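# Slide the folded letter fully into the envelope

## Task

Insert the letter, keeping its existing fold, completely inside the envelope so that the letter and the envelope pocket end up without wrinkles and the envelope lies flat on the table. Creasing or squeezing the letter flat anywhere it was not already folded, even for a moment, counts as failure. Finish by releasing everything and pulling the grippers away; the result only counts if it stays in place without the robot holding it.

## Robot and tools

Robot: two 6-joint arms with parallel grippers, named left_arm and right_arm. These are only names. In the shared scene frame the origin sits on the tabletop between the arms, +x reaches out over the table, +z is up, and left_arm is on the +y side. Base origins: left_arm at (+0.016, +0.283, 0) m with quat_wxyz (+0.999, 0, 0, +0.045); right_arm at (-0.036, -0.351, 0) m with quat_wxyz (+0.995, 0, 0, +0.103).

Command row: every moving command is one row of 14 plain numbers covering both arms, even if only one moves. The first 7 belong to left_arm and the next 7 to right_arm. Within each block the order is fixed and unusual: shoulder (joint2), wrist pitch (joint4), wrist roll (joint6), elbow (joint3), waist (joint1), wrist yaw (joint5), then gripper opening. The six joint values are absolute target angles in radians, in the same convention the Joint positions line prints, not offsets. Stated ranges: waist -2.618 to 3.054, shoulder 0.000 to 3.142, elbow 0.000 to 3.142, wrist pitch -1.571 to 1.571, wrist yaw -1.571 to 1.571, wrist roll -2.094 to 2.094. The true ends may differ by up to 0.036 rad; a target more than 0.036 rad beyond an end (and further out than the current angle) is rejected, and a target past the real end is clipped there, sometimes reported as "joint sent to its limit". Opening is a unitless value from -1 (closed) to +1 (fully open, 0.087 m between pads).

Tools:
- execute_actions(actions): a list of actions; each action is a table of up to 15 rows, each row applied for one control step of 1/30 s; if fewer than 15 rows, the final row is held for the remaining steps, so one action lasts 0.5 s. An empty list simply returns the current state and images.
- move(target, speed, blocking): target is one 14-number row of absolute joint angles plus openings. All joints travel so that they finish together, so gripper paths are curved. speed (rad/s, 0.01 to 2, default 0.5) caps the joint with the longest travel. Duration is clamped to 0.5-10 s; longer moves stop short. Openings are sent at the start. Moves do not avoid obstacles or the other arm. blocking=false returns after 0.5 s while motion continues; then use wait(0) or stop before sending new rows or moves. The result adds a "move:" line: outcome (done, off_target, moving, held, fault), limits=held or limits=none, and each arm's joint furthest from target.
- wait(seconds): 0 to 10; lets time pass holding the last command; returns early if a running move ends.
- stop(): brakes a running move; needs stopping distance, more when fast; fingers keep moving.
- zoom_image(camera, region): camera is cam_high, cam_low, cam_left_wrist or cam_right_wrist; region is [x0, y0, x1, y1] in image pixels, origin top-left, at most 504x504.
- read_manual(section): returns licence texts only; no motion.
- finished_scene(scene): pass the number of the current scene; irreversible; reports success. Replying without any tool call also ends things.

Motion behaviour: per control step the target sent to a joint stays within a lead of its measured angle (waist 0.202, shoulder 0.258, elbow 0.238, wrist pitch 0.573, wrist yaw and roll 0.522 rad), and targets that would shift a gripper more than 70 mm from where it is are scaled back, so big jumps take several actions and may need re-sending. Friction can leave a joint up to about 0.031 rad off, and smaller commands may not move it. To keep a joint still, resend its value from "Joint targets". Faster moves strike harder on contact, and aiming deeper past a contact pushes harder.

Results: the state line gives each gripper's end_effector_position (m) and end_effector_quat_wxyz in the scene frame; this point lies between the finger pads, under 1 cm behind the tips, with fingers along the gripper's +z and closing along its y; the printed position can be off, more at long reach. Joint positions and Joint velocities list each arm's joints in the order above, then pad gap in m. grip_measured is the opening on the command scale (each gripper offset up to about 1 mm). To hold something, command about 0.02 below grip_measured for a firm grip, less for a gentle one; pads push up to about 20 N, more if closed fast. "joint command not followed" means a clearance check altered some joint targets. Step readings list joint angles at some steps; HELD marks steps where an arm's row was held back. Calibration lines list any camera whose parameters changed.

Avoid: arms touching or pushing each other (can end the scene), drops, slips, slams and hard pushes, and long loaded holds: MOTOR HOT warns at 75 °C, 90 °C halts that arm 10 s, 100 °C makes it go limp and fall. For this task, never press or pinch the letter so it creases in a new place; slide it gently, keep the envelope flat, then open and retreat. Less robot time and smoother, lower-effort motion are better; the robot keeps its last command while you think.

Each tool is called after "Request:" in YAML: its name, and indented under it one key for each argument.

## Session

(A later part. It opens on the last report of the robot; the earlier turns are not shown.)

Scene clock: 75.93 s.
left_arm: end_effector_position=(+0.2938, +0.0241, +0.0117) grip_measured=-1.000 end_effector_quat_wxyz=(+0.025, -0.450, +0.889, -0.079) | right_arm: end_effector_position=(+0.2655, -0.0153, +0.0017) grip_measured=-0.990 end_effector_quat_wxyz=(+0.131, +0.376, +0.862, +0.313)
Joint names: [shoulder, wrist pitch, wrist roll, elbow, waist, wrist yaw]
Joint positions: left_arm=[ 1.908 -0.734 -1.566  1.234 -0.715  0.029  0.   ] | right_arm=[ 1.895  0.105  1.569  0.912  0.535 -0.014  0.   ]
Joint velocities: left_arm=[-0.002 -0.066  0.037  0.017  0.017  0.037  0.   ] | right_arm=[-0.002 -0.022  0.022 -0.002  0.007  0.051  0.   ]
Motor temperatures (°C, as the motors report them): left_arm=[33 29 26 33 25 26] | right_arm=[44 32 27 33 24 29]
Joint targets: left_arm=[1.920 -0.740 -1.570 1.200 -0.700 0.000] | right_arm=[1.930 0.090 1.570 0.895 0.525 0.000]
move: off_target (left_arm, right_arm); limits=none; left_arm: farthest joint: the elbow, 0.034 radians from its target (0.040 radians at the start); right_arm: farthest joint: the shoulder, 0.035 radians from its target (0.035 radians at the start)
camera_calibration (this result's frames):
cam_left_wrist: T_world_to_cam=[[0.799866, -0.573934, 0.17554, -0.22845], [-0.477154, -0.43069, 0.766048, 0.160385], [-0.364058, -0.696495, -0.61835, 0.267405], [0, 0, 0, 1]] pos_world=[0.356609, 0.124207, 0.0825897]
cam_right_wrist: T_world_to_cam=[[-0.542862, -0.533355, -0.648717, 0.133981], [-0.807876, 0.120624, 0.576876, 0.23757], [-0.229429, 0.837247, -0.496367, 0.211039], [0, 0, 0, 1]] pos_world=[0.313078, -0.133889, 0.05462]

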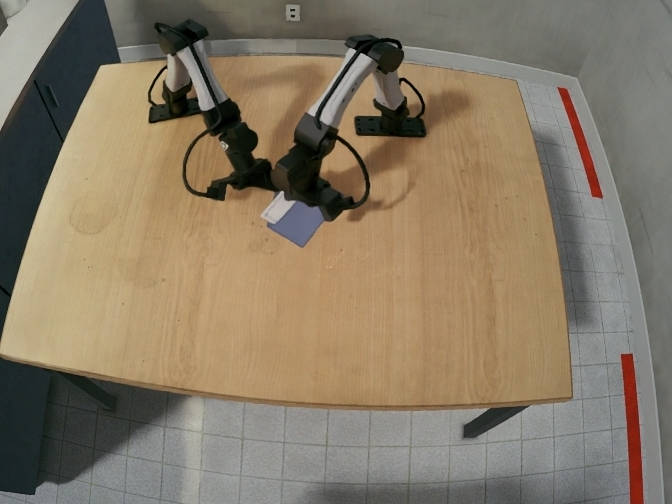

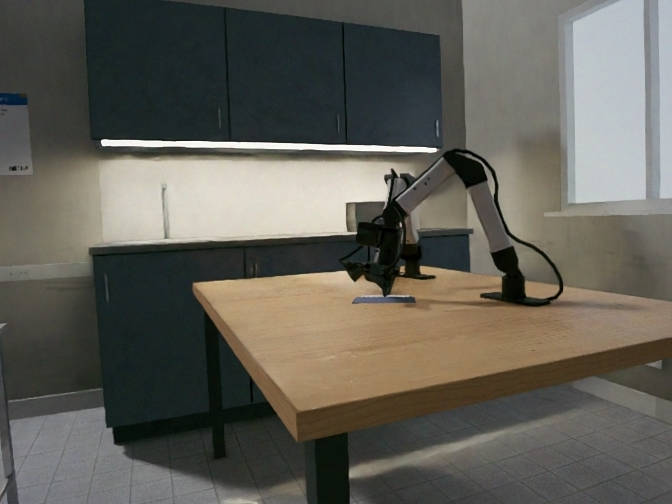

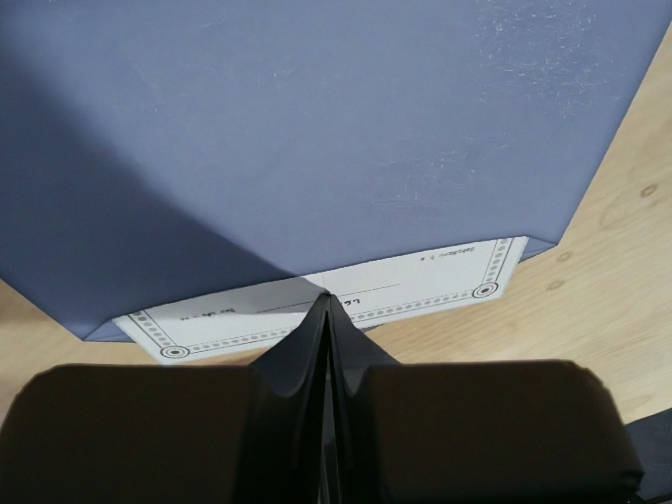

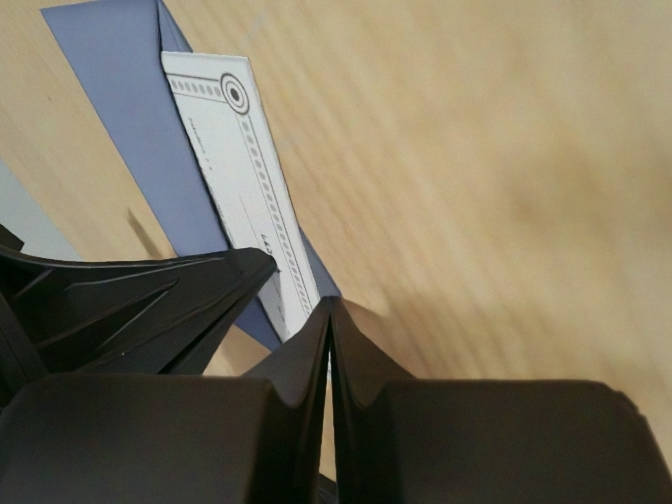

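Request:
move:
  target: [1.85,-0.74,-1.57,1.25,-0.74,0,-1, 1.93,0.09,1.57,0.895,0.525,0,-1]
  speed: 0.2

Request:
move:
  target: [2.02,-0.98,-1.7,1.475,-0.765,0,-0.3, 1.93,0.09,1.57,0.895,0.525,0,-1]
  speed: 0.3

Request:
move:
  target: [2.085,-0.98,-1.7,1.475,-0.765,0,-0.3, 1.93,0.09,1.57,0.895,0.525,0,-1]
  speed: 0.08

Request:
move:
  target: [2.085,-1.0,-1.66,1.45,-0.7,0,-0.3, 1.93,0.09,1.57,0.895,0.525,0,-1]
  speed: 0.02

Scene clock: 77.03 s.
left_arm: end_effector_position=(+0.2955, +0.0206, +0.0254) grip_measured=-1.000 end_effector_quat_wxyz=(+0.043, -0.444, +0.890, -0.093) | right_arm: end_effector_position=(+0.2655, -0.0153, +0.0017) grip_measured=-0.990 end_effector_quat_wxyz=(+0.131, +0.376, +0.862, +0.313)
Joint names: [shoulder, wrist pitch, wrist roll, elbow, waist, wrist yaw]
Joint positions: left_arm=[ 1.867 -0.733 -1.566  1.234 -0.731  0.006  0.   ] | right_arm=[ 1.895  0.105  1.569  0.912  0.535 -0.014  0.   ]
Joint velocities: left_arm=[-0.007 -0.022  0.007  0.007 -0.002  0.051  0.   ] | right_arm=[-0.027 -0.066  0.022 -0.007  0.012 -0.007  0.   ]
Motor temperatures (°C, as the motors report them): left_arm=[33 29 26 33 25 26] | right_arm=[44 32 27 33 24 29]
Joint targets: left_arm=[1.850 -0.740 -1.570 1.250 -0.740 -0.000] | right_arm=[1.930 0.090 1.570 0.895 0.525 -0.000]
move: off_target (right_arm); limits=none; left_arm: farthest joint: the shoulder, 0.017 radians from its target (0.058 radians at the start); right_arm: farthest joint: the shoulder, 0.035 radians from its target (0.035 radians at the start)
camera_calibration (this result's frames):
cam_left_wrist: T_world_to_cam=[[0.784366, -0.581469, 0.216018, -0.230537], [-0.516899, -0.420189, 0.745826, 0.161246], [-0.342906, -0.69666, -0.630143, 0.268062], [0, 0, 0, 1]] pos_world=[0.356094, 0.120452, 0.098456]
cam_right_wrist: T_world_to_cam=[[-0.542862, -0.533355, -0.648717, 0.133981], [-0.807876, 0.120624, 0.576876, 0.23757], [-0.229429, 0.837247, -0.496367, 0.211039], [0, 0, 0, 1]] pos_world=[0.313078, -0.133889, 0.05462]

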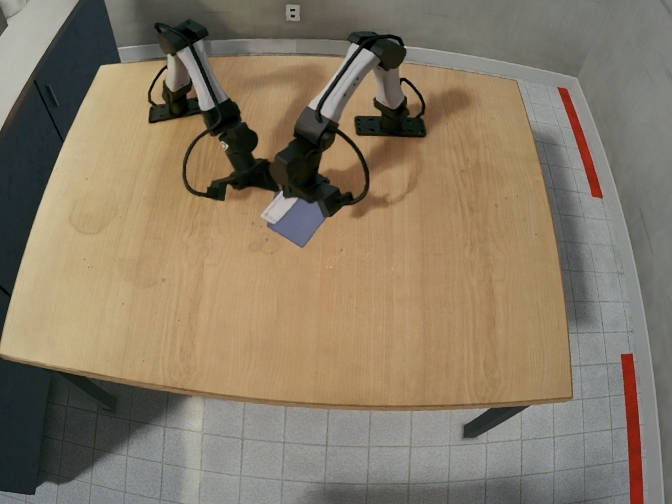

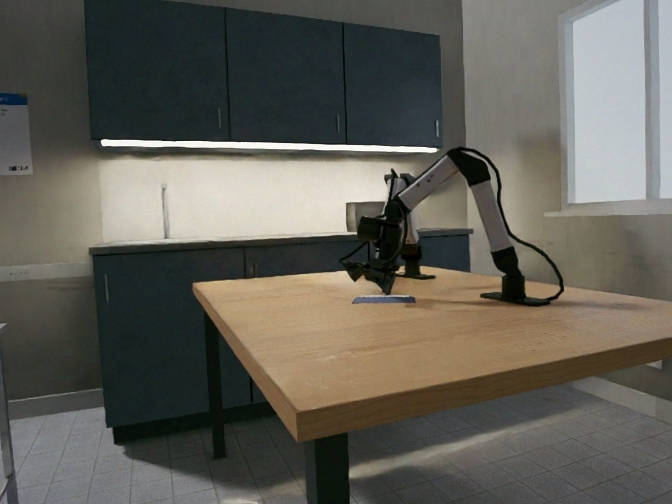

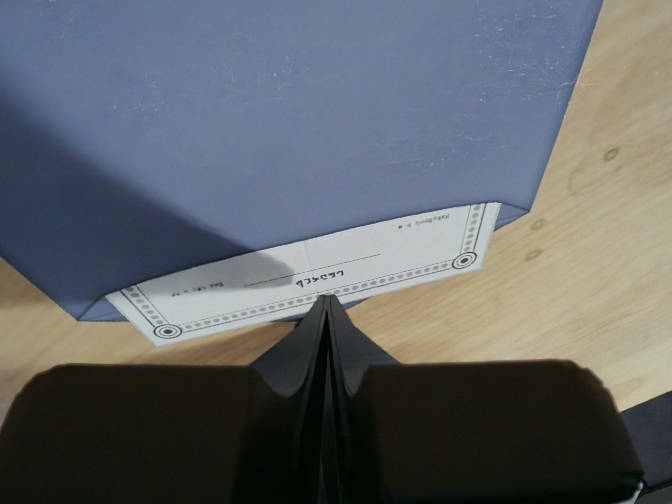

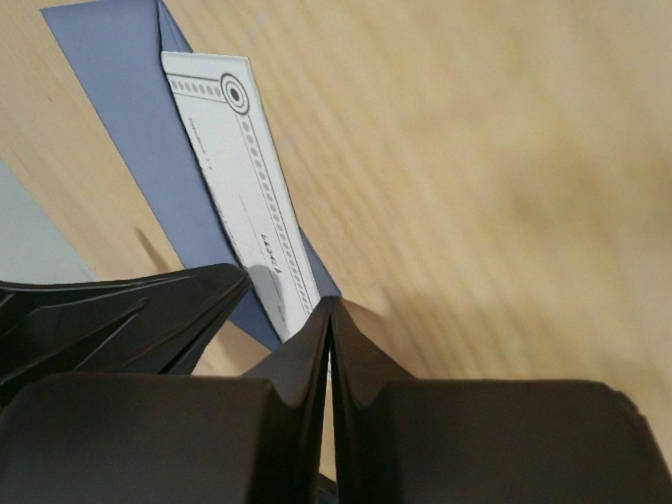

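Scene clock: 78.53 s.
left_arm: end_effector_position=(+0.2947, +0.0097, +0.0254) grip_measured=-0.300 end_effector_quat_wxyz=(+0.006, -0.490, +0.871, -0.022) | right_arm: end_effector_position=(+0.2655, -0.0152, +0.0017) grip_measured=-0.990 end_effector_quat_wxyz=(+0.131, +0.376, +0.862, +0.314)
Joint names: [shoulder, wrist pitch, wrist roll, elbow, waist, wrist yaw]
Joint positions: left_arm=[ 2.007 -0.968 -1.692  1.45  -0.755  0.006  0.031] | right_arm=[ 1.895  0.105  1.569  0.912  0.535 -0.014  0.   ]
Joint velocities: left_arm=[ 0.002 -0.007  0.051  0.002 -0.012 -0.022 -0.   ] | right_arm=[-0.012 -0.037 -0.037  0.002 -0.017 -0.037  0.   ]
Motor temperatures (°C, as the motors report them): left_arm=[33 29 26 33 25 26] | right_arm=[44 32 27 33 24 29]
Joint targets: left_arm=[2.020 -0.980 -1.700 1.475 -0.765 0.000] | right_arm=[1.930 0.090 1.570 0.895 0.525 0.000]
move: off_target (left_arm, right_arm); limits=none; left_arm: farthest joint: the elbow, 0.025 radians from its target (0.241 radians at the start); right_arm: farthest joint: the shoulder, 0.035 radians from its target (0.035 radians at the start)
camera_calibration (this result's frames):
cam_left_wrist: T_world_to_cam=[[0.857579, -0.511128, 0.0574995, -0.254449], [-0.366449, -0.528704, 0.765629, 0.112436], [-0.360934, -0.677658, -0.640708, 0.265596], [0, 0, 0, 1]] pos_world=[0.355276, 0.109373, 0.0987158]
cam_right_wrist: T_world_to_cam=[[-0.542679, -0.533187, -0.649007, 0.134031], [-0.808038, 0.120476, 0.57668, 0.237613], [-0.229289, 0.837375, -0.496216, 0.211004], [0, 0, 0, 1]] pos_world=[0.313117, -0.133853, 0.0546635]

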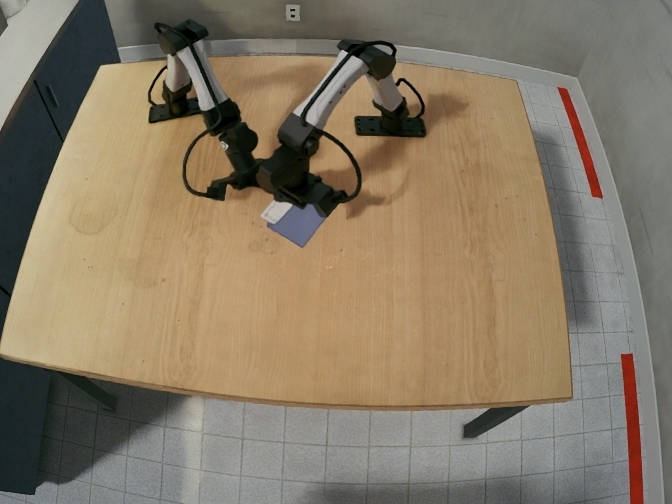

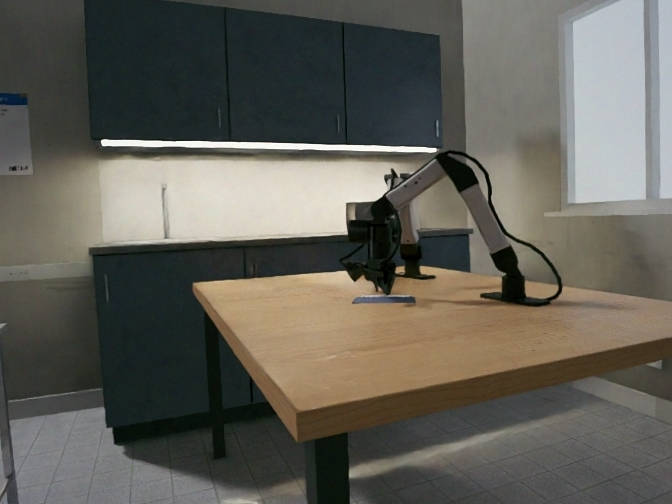

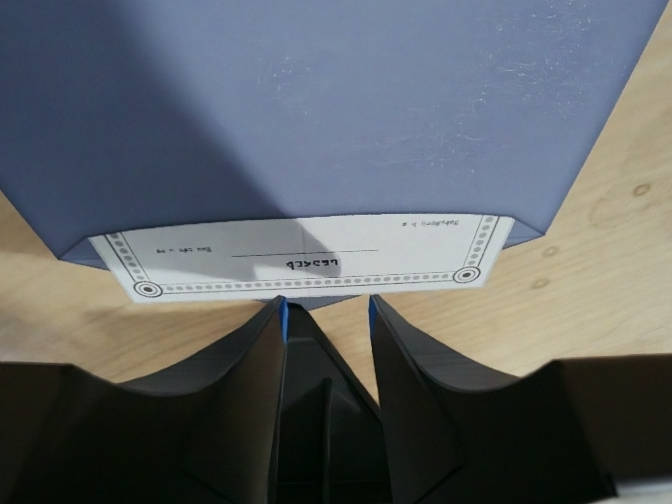

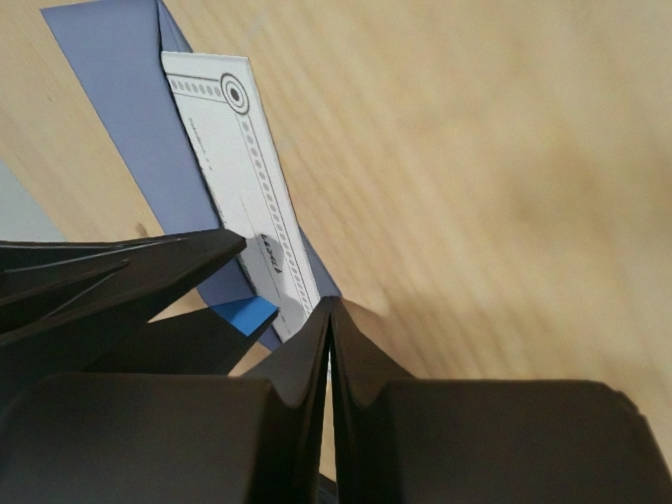

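Scene clock: 79.80 s.
left_arm: end_effector_position=(+0.2920, +0.0118, +0.0120) grip_measured=-0.300 end_effector_quat_wxyz=(-0.003, -0.490, +0.871, -0.002) | right_arm: end_effector_position=(+0.2655, -0.0152, +0.0017) grip_measured=-0.990 end_effector_quat_wxyz=(+0.131, +0.376, +0.862, +0.314)
Joint names: [shoulder, wrist pitch, wrist roll, elbow, waist, wrist yaw]
Joint positions: left_arm=[ 2.051 -0.98  -1.692  1.461 -0.755  0.006  0.031] | right_arm=[ 1.895  0.105  1.569  0.912  0.535 -0.014  0.   ]
Joint velocities: left_arm=[-0.012  0.037  0.007  0.007 -0.002 -0.007  0.001] | right_arm=[ 0.022  0.081 -0.007  0.007 -0.012 -0.022 -0.001]
Motor temperatures (°C, as the motors report them): left_arm=[34 29 26 33 25 26] | right_arm=[44 32 27 33 24 29]
Joint targets: left_arm=[2.085 -0.980 -1.700 1.475 -0.765 -0.000] | right_arm=[1.930 0.090 1.570 0.895 0.525 -0.000]
move: off_target (left_arm, right_arm); limits=none; left_arm: farthest joint: the shoulder, 0.034 radians from its target (0.078 radians at the start); right_arm: farthest joint: the shoulder, 0.035 radians from its target (0.035 radians at the start)
camera_calibration (this result's frames):
cam_left_wrist: T_world_to_cam=[[0.858821, -0.512105, 0.013267, -0.250095], [-0.339624, -0.549793, 0.76314, 0.115297], [-0.383514, -0.659907, -0.646097, 0.263905], [0, 0, 0, 1]] pos_world=[0.355156, 0.109467, 0.0858378]
cam_right_wrist: T_world_to_cam=[[-0.542679, -0.533187, -0.649007, 0.134031], [-0.808038, 0.120476, 0.57668, 0.237613], [-0.229289, 0.837375, -0.496216, 0.211004], [0, 0, 0, 1]] pos_world=[0.313117, -0.133853, 0.0546635]

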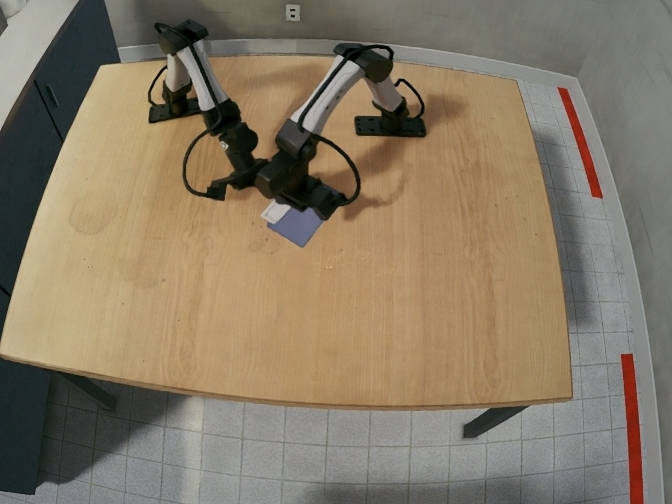

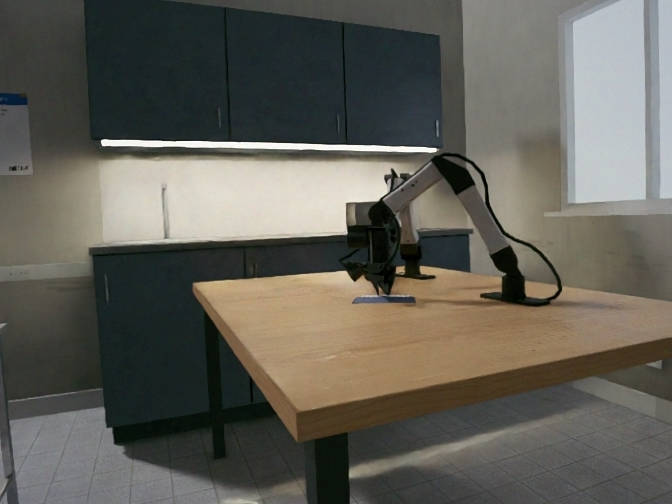

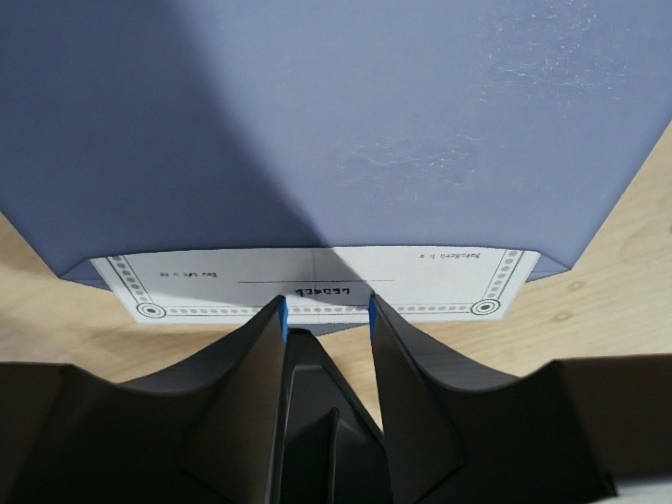

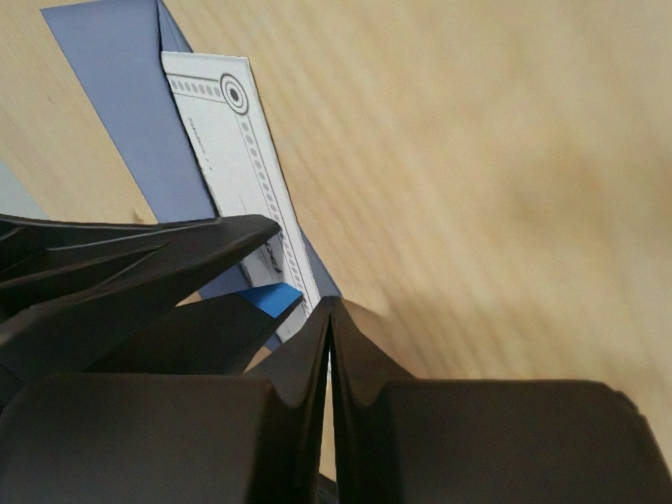

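Scene clock: 82.80 s.
left_arm: end_effector_position=(+0.2992, +0.0211, +0.0123) grip_measured=-0.300 end_effector_quat_wxyz=(-0.011, -0.496, +0.868, -0.004) | right_arm: end_effector_position=(+0.2655, -0.0152, +0.0017) grip_measured=-0.990 end_effector_quat_wxyz=(+0.131, +0.376, +0.862, +0.314)
Joint names: [shoulder, wrist pitch, wrist roll, elbow, waist, wrist yaw]
Joint positions: left_arm=[ 2.052 -0.982 -1.666  1.461 -0.716  0.023  0.031] | right_arm=[ 1.895  0.105  1.569  0.912  0.535 -0.014  0.   ]
Joint velocities: left_arm=[-0.002 -0.095 -0.081 -0.017  0.007 -0.037  0.001] | right_arm=[ 0.017  0.066  0.037 -0.007 -0.002 -0.022 -0.001]
Motor temperatures (°C, as the motors report them): left_arm=[34 29 26 33 25 26] | right_arm=[44 32 27 33 24 29]
Joint targets: left_arm=[2.085 -1.000 -1.660 1.450 -0.700 0.000] | right_arm=[1.930 0.090 1.570 0.895 0.525 -0.000]
move: off_target (left_arm, right_arm); limits=none; left_arm: farthest joint: the shoulder, 0.033 radians from its target (0.034 radians at the start); right_arm: farthest joint: the shoulder, 0.035 radians from its target (0.035 radians at the start)
camera_calibration (this result's frames):
cam_left_wrist: T_world_to_cam=[[0.86591, -0.500119, 0.00899179, -0.253879], [-0.322739, -0.544878, 0.773917, 0.117339], [-0.382151, -0.673045, -0.633223, 0.272761], [0, 0, 0, 1]] pos_world=[0.361942, 0.120546, 0.084191]
cam_right_wrist: T_world_to_cam=[[-0.542679, -0.533187, -0.649007, 0.134031], [-0.808038, 0.120476, 0.57668, 0.237613], [-0.229289, 0.837375, -0.496216, 0.211004], [0, 0, 0, 1]] pos_world=[0.313117, -0.133853, 0.0546635]

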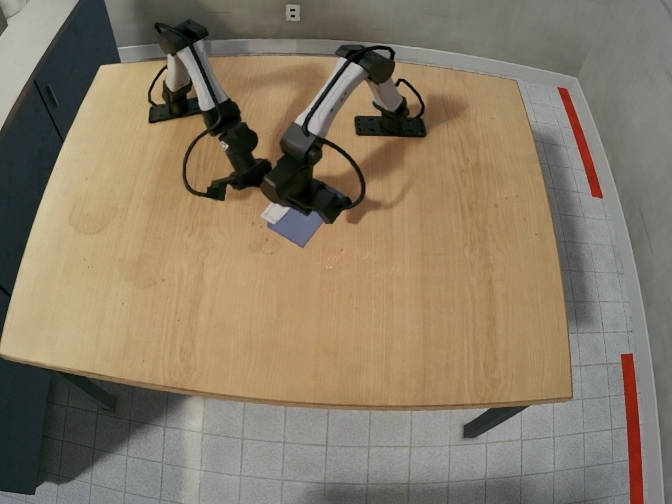

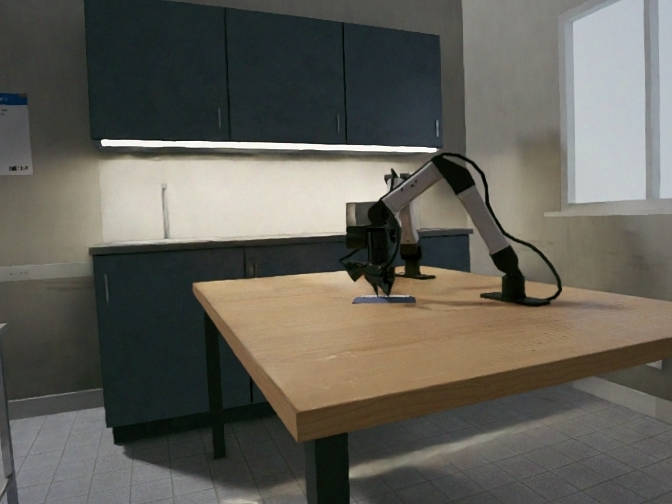

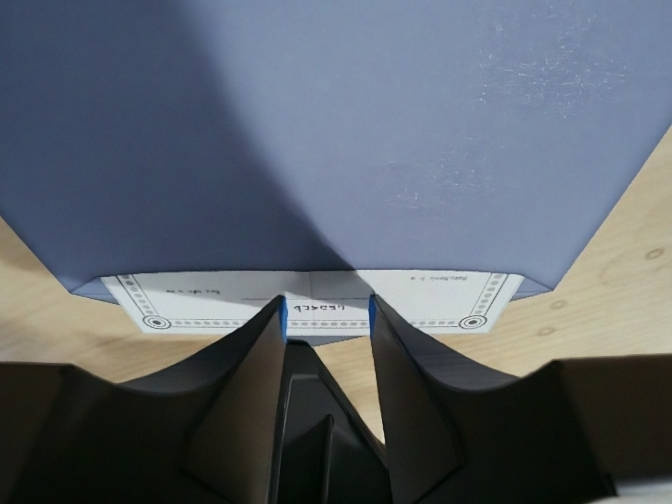

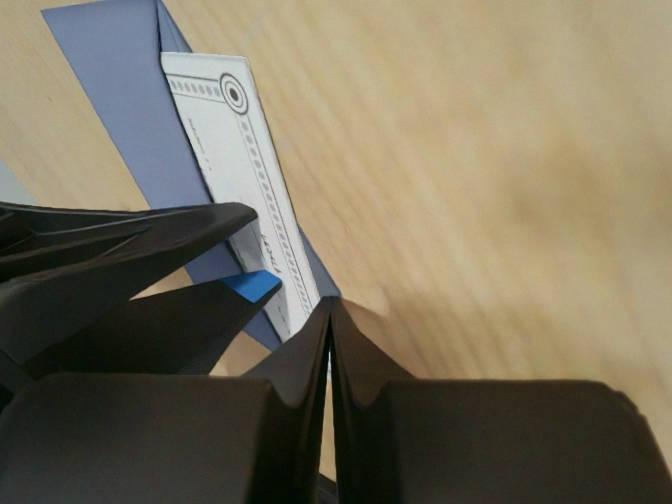

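Request:
move:
  target: [2.0,-0.99,-1.72,1.46,-0.78,0,-0.3, 1.93,0.09,1.57,0.895,0.525,0,-1]
  speed: 0.15

Request:
move:
  target: [2.1,-0.99,-1.72,1.46,-0.78,0,0.1, 1.93,0.09,1.57,0.895,0.525,0,-1]
  speed: 0.08

Request:
execute_actions:
  actions:
    - [[2.1,-0.99,-1.72,1.46,-0.76,-0.02,0.1,1.93,0.09,1.57,0.895,0.525,0,-1]]
    - [[2.1,-0.99,-1.71,1.46,-0.75,-0.02,0.1,1.93,0.09,1.57,0.895,0.525,0,-1]]
    - [[2.1,-1,-1.7,1.46,-0.74,-0.02,0.1,1.93,0.09,1.57,0.895,0.525,0,-1]]
    - [[2.1,-1,-1.69,1.46,-0.73,-0.02,0.1,1.93,0.09,1.57,0.895,0.525,0,-1]]
    - [[2.1,-1.01,-1.68,1.46,-0.72,-0.02,0.1,1.93,0.09,1.57,0.895,0.525,0,-1]]
    - [[2.1,-1.01,-1.67,1.46,-0.71,-0.02,0.1,1.93,0.09,1.57,0.895,0.525,0,-1]]
    - [[2.1,-1.01,-1.67,1.46,-0.70,-0.02,0.1,1.93,0.09,1.57,0.895,0.525,0,-1]]

Scene clock: 84.00 s.
left_arm: end_effector_position=(+0.2900, +0.0048, +0.0242) grip_measured=-0.300 end_effector_quat_wxyz=(+0.003, -0.491, +0.871, -0.016) | right_arm: end_effector_position=(+0.2655, -0.0152, +0.0017) grip_measured=-0.990 end_effector_quat_wxyz=(+0.131, +0.376, +0.862, +0.314)
Joint names: [shoulder, wrist pitch, wrist roll, elbow, waist, wrist yaw]
Joint positions: left_arm=[ 2.018 -0.982 -1.711  1.461 -0.773  0.006  0.031] | right_arm=[ 1.895  0.105  1.569  0.912  0.535 -0.014  0.   ]
Joint velocities: left_arm=[ 0.027  0.022 -0.007 -0.007  0.012  0.037 -0.001] | right_arm=[ 0.002 -0.037 -0.007 -0.002  0.002  0.007  0.001]
Motor temperatures (°C, as the motors report them): left_arm=[34 29 26 33 25 26] | right_arm=[44 32 27 33 24 29]
Joint targets: left_arm=[2.000 -0.990 -1.720 1.460 -0.780 0.000] | right_arm=[1.930 0.090 1.570 0.895 0.525 0.000]
move: off_target (right_arm); limits=none; left_arm: farthest joint: the shoulder, 0.018 radians from its target (0.052 radians at the start); right_arm: farthest joint: the shoulder, 0.035 radians from its target (0.035 radians at the start)
camera_calibration (this result's frames):
cam_left_wrist: T_world_to_cam=[[0.859094, -0.509888, 0.0443934, -0.252996], [-0.357078, -0.534963, 0.765709, 0.106399], [-0.366677, -0.673668, -0.641653, 0.261434], [0, 0, 0, 1]] pos_world=[0.351202, 0.10404, 0.0975105]
cam_right_wrist: T_world_to_cam=[[-0.542679, -0.533187, -0.649007, 0.134031], [-0.808038, 0.120476, 0.57668, 0.237613], [-0.229289, 0.837375, -0.496216, 0.211004], [0, 0, 0, 1]] pos_world=[0.313117, -0.133853, 0.0546635]

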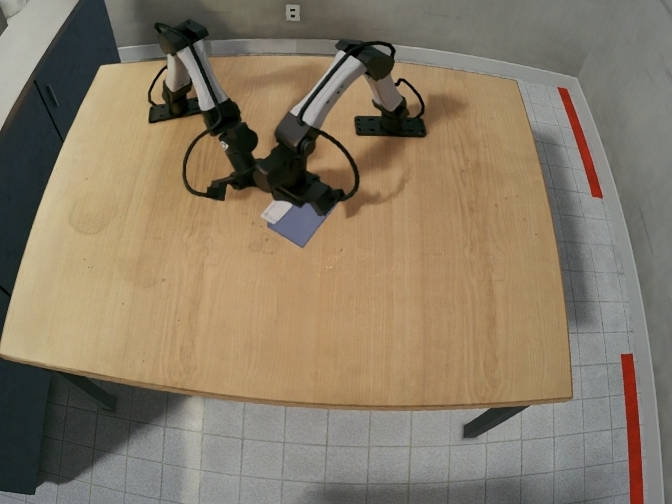

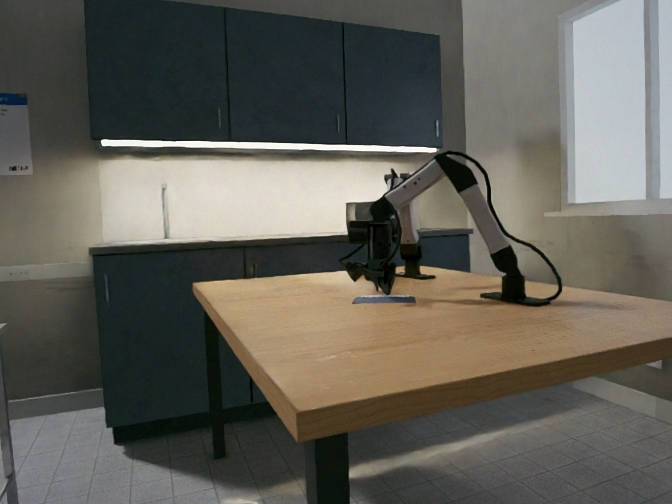

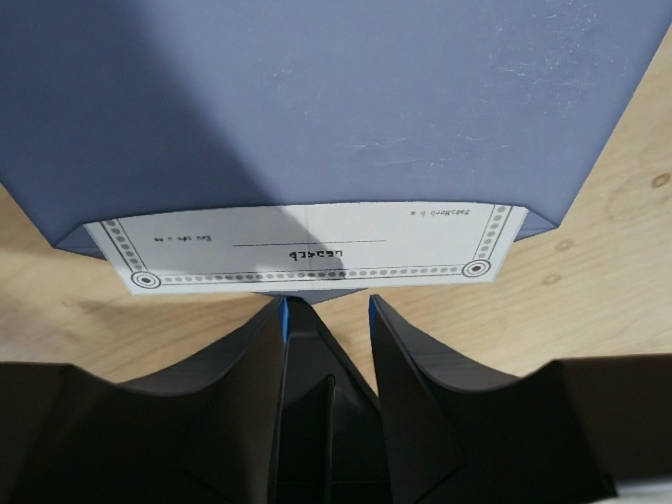

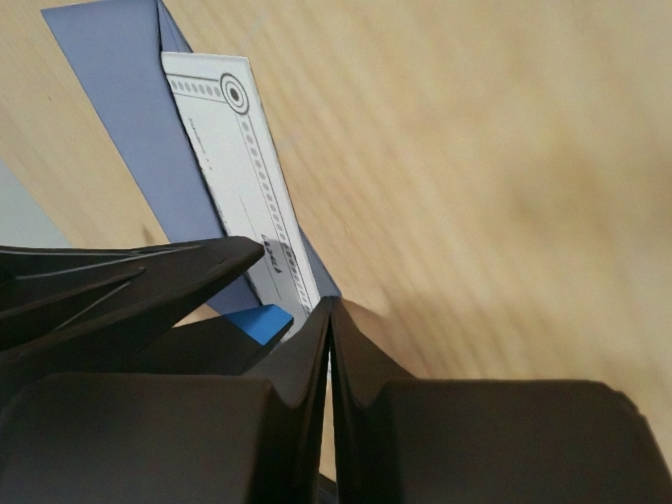

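Scene clock: 85.27 s.
left_arm: end_effector_position=(+0.2873, +0.0069, +0.0116) grip_measured=+0.100 end_effector_quat_wxyz=(-0.004, -0.491, +0.871, -0.000) | right_arm: end_effector_position=(+0.2656, -0.0152, +0.0018) grip_measured=-0.990 end_effector_quat_wxyz=(+0.131, +0.376, +0.862, +0.314)
Joint names: [shoulder, wrist pitch, wrist roll, elbow, waist, wrist yaw]
Joint positions: left_arm=[ 2.052 -0.982 -1.711  1.461 -0.773  0.007  0.048] | right_arm=[ 1.895  0.106  1.569  0.912  0.535 -0.014  0.   ]
Joint velocities: left_arm=[-0.007 -0.007 -0.037 -0.007 -0.002 -0.007  0.   ] | right_arm=[ 0.002 -0.007 -0.022 -0.007 -0.012  0.066  0.   ]
Motor temperatures (°C, as the motors report them): left_arm=[35 29 26 33 25 26] | right_arm=[44 32 27 33 24 29]
Joint targets: left_arm=[2.100 -0.990 -1.720 1.460 -0.780 -0.000] | right_arm=[1.930 0.090 1.570 0.895 0.525 0.000]
move: off_target (left_arm, right_arm); limits=none; left_arm: farthest joint: the shoulder, 0.048 radians from its target (0.082 radians at the start); right_arm: farthest joint: the shoulder, 0.035 radians from its target (0.035 radians at the start)
camera_calibration (this result's frames):
cam_left_wrist: T_world_to_cam=[[0.85983, -0.510482, 0.0100172, -0.248899], [-0.336321, -0.551503, 0.763369, 0.110357], [-0.384161, -0.659737, -0.645885, 0.258779], [0, 0, 0, 1]] pos_world=[0.350539, 0.10453, 0.0853919]
cam_right_wrist: T_world_to_cam=[[-0.542497, -0.53302, -0.649297, 0.13408], [-0.8082, 0.120327, 0.576484, 0.237657], [-0.229149, 0.837503, -0.496064, 0.21097], [0, 0, 0, 1]] pos_world=[0.313156, -0.133817, 0.054707]

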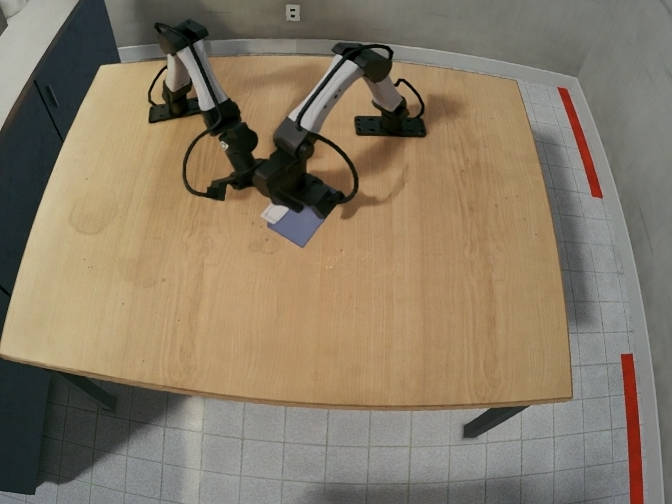

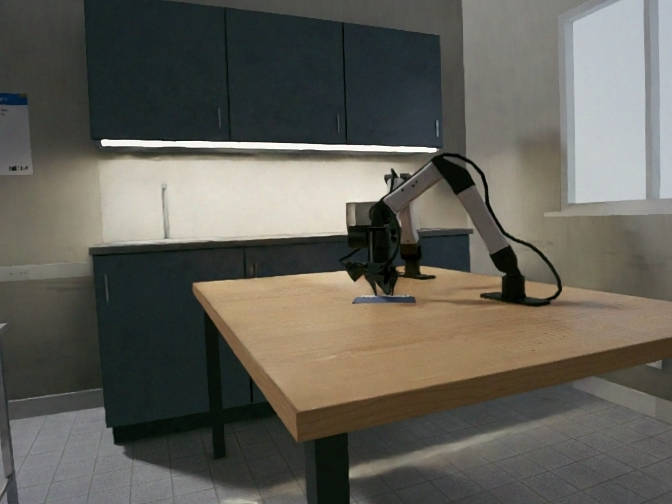

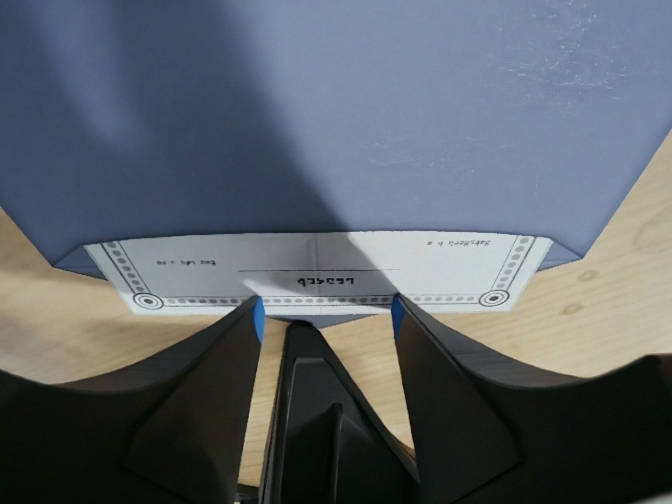

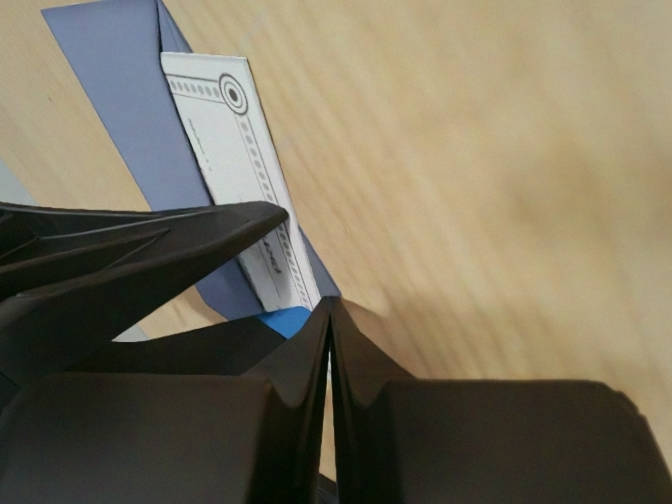

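Scene clock: 88.77 s.
left_arm: end_effector_position=(+0.2969, +0.0193, +0.0119) grip_measured=+0.100 end_effector_quat_wxyz=(-0.016, -0.497, +0.867, -0.004) | right_arm: end_effector_position=(+0.2656, -0.0152, +0.0018) grip_measured=-0.990 end_effector_quat_wxyz=(+0.131, +0.376, +0.862, +0.314)
Joint names: [shoulder, wrist pitch, wrist roll, elbow, waist, wrist yaw]
Joint positions: left_arm=[ 2.054 -0.984 -1.672  1.461 -0.72   0.032  0.048] | right_arm=[ 1.895  0.106  1.569  0.912  0.535 -0.014  0.   ]
Joint velocities: left_arm=[-0.007  0.037 -0.007  0.002 -0.002  0.051 -0.   ] | right_arm=[-0.032 -0.037  0.037  0.007 -0.007 -0.007  0.   ]
Motor temperatures (°C, as the motors report them): left_arm=[35 29 26 33 25 26] | right_arm=[43 32 27 33 24 29]
Joint targets: left_arm=[2.100 -1.010 -1.670 1.460 -0.700 -0.020] | right_arm=[1.930 0.090 1.570 0.895 0.525 -0.000]
Step readings (joint positions; steps 1 to 15: 1st action; 16 to 30: 2nd action; 31 to 45: 3rd action; 46 to 60: 4th action; 61 to 75: 5th action; 76 to 90: 6th action; 91 to 105: 7th action):
0: left_arm=[2.052 -0.982 -1.711 1.461 -0.773 0.007] | right_arm=[1.895 0.106 1.569 0.912 0.535 -0.014]
1: left_arm=[2.052 -0.982 -1.711 1.461 -0.773 0.006] | right_arm=[1.895 0.106 1.569 0.912 0.535 -0.014]
2: left_arm=[2.052 -0.982 -1.711 1.461 -0.772 0.007] | right_arm=[1.895 0.106 1.569 0.912 0.535 -0.014]
4: left_arm=[2.052 -0.982 -1.711 1.461 -0.772 0.007] | right_arm=[1.895 0.106 1.569 0.912 0.535 -0.014]
8: left_arm=[2.052 -0.982 -1.711 1.461 -0.772 0.007] | right_arm=[1.895 0.106 1.569 0.912 0.535 -0.014]
15: left_arm=[2.052 -0.982 -1.711 1.461 -0.772 0.007] | right_arm=[1.895 0.106 1.569 0.912 0.535 -0.014]
16: left_arm=[2.052 -0.982 -1.711 1.461 -0.771 0.007] | right_arm=[1.895 0.106 1.569 0.912 0.535 -0.014]
17: left_arm=[2.052 -0.982 -1.711 1.461 -0.770 0.009] | right_arm=[1.895 0.106 1.569 0.912 0.535 -0.014]
19: left_arm=[2.053 -0.982 -1.711 1.461 -0.768 0.014] | right_arm=[1.895 0.106 1.569 0.912 0.535 -0.014]
23: left_arm=[2.053 -0.982 -1.711 1.461 -0.767 0.017] | right_arm=[1.895 0.106 1.569 0.912 0.535 -0.014]
30: left_arm=[2.053 -0.982 -1.711 1.461 -0.767 0.017] | right_arm=[1.895 0.106 1.569 0.912 0.535 -0.014]
31: left_arm=[2.053 -0.982 -1.709 1.461 -0.766 0.017] | right_arm=[1.895 0.106 1.569 0.912 0.535 -0.014]
32: left_arm=[2.053 -0.982 -1.707 1.461 -0.765 0.020] | right_arm=[1.895 0.106 1.569 0.912 0.535 -0.014]
34: left_arm=[2.054 -0.982 -1.705 1.461 -0.762 0.025] | right_arm=[1.895 0.106 1.569 0.912 0.535 -0.014]
38: left_arm=[2.054 -0.982 -1.703 1.461 -0.760 0.029] | right_arm=[1.895 0.106 1.569 0.912 0.535 -0.014]
45: left_arm=[2.054 -0.982 -1.703 1.461 -0.760 0.029] | right_arm=[1.895 0.106 1.569 0.912 0.535 -0.014]
46: left_arm=[2.054 -0.982 -1.701 1.461 -0.760 0.029] | right_arm=[1.895 0.106 1.569 0.912 0.535 -0.014]
47: left_arm=[2.054 -0.982 -1.699 1.461 -0.758 0.030] | right_arm=[1.895 0.106 1.569 0.912 0.535 -0.014]
49: left_arm=[2.054 -0.982 -1.696 1.461 -0.754 0.031] | right_arm=[1.895 0.106 1.569 0.912 0.535 -0.014]
53: left_arm=[2.054 -0.982 -1.693 1.461 -0.751 0.032] | right_arm=[1.895 0.106 1.569 0.912 0.535 -0.014]
60: left_arm=[2.054 -0.982 -1.693 1.461 -0.751 0.032] | right_arm=[1.895 0.106 1.569 0.912 0.535 -0.014]
61: left_arm=[2.054 -0.982 -1.691 1.461 -0.750 0.032] | right_arm=[1.895 0.106 1.569 0.912 0.535 -0.014]
62: left_arm=[2.054 -0.982 -1.689 1.461 -0.749 0.032] | right_arm=[1.895 0.106 1.569 0.912 0.535 -0.014]
64: left_arm=[2.054 -0.983 -1.687 1.461 -0.744 0.032] | right_arm=[1.895 0.106 1.569 0.912 0.535 -0.014]
68: left_arm=[2.054 -0.983 -1.683 1.461 -0.739 0.032] | right_arm=[1.895 0.106 1.569 0.912 0.535 -0.014]
75: left_arm=[2.054 -0.983 -1.683 1.461 -0.739 0.032] | right_arm=[1.895 0.106 1.569 0.912 0.535 -0.014]
76: left_arm=[2.054 -0.983 -1.682 1.461 -0.738 0.032] | right_arm=[1.895 0.106 1.569 0.912 0.535 -0.014]
77: left_arm=[2.054 -0.983 -1.680 1.461 -0.737 0.032] | right_arm=[1.895 0.106 1.569 0.912 0.535 -0.014]
79: left_arm=[2.054 -0.983 -1.677 1.461 -0.733 0.032] | right_arm=[1.895 0.106 1.569 0.912 0.535 -0.014]
83: left_arm=[2.054 -0.983 -1.674 1.461 -0.729 0.032] | right_arm=[1.895 0.106 1.569 0.912 0.535 -0.014]
90: left_arm=[2.054 -0.983 -1.673 1.461 -0.729 0.032] | right_arm=[1.895 0.106 1.569 0.912 0.535 -0.014]
91: left_arm=[2.054 -0.983 -1.673 1.461 -0.728 0.032] | right_arm=[1.895 0.106 1.569 0.912 0.535 -0.014]
92: left_arm=[2.054 -0.983 -1.673 1.461 -0.727 0.032] | right_arm=[1.895 0.106 1.569 0.912 0.535 -0.014]
94: left_arm=[2.054 -0.984 -1.672 1.461 -0.723 0.032] | right_arm=[1.895 0.106 1.569 0.912 0.535 -0.014]
98: left_arm=[2.054 -0.984 -1.672 1.461 -0.720 0.032] | right_arm=[1.895 0.106 1.569 0.912 0.535 -0.014]
105: Joint positions above
camera_calibration (this result's frames):
cam_left_wrist: T_world_to_cam=[[0.866935, -0.498413, 0.00298568, -0.253018], [-0.314479, -0.542334, 0.779087, 0.113382], [-0.386688, -0.676357, -0.626908, 0.271726], [0, 0, 0, 1]] pos_world=[0.36008, 0.119167, 0.0827681]
cam_right_wrist: T_world_to_cam=[[-0.542497, -0.53302, -0.649297, 0.13408], [-0.8082, 0.120327, 0.576484, 0.237657], [-0.229149, 0.837503, -0.496064, 0.21097], [0, 0, 0, 1]] pos_world=[0.313156, -0.133817, 0.054707]

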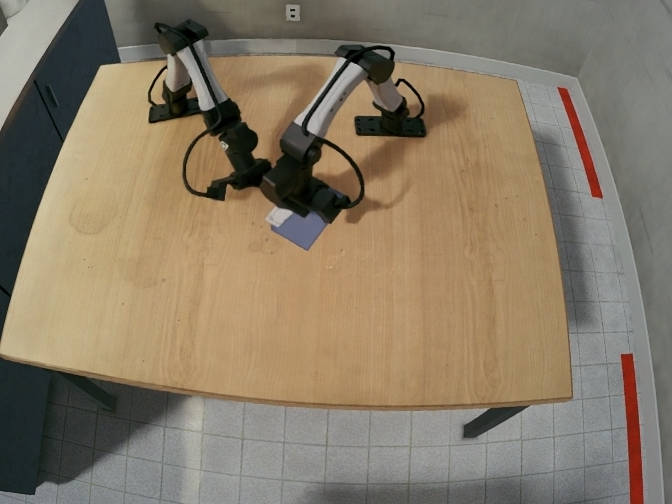

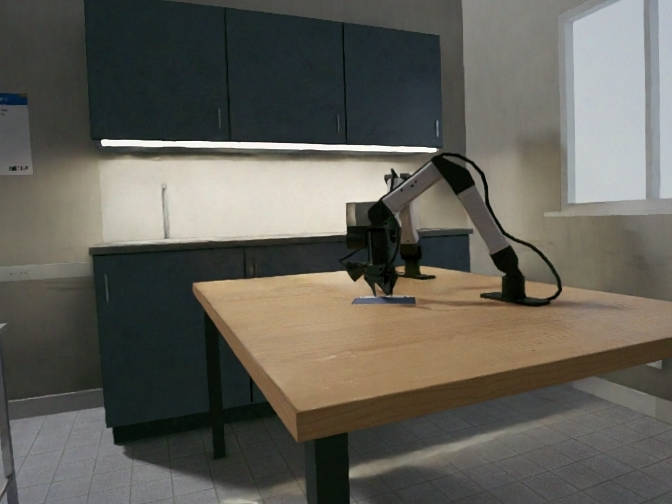

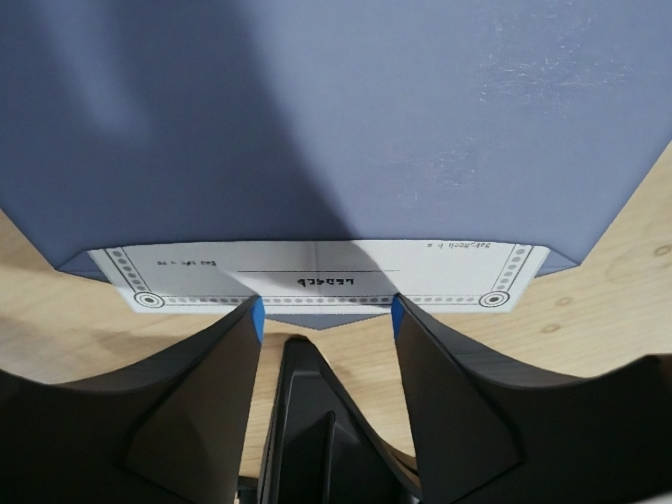

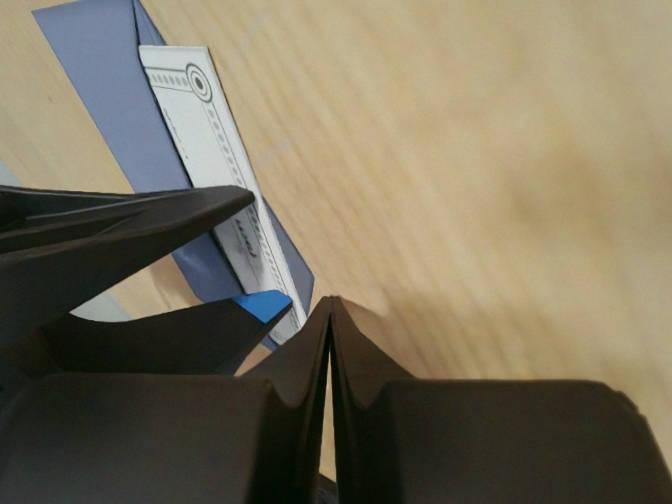

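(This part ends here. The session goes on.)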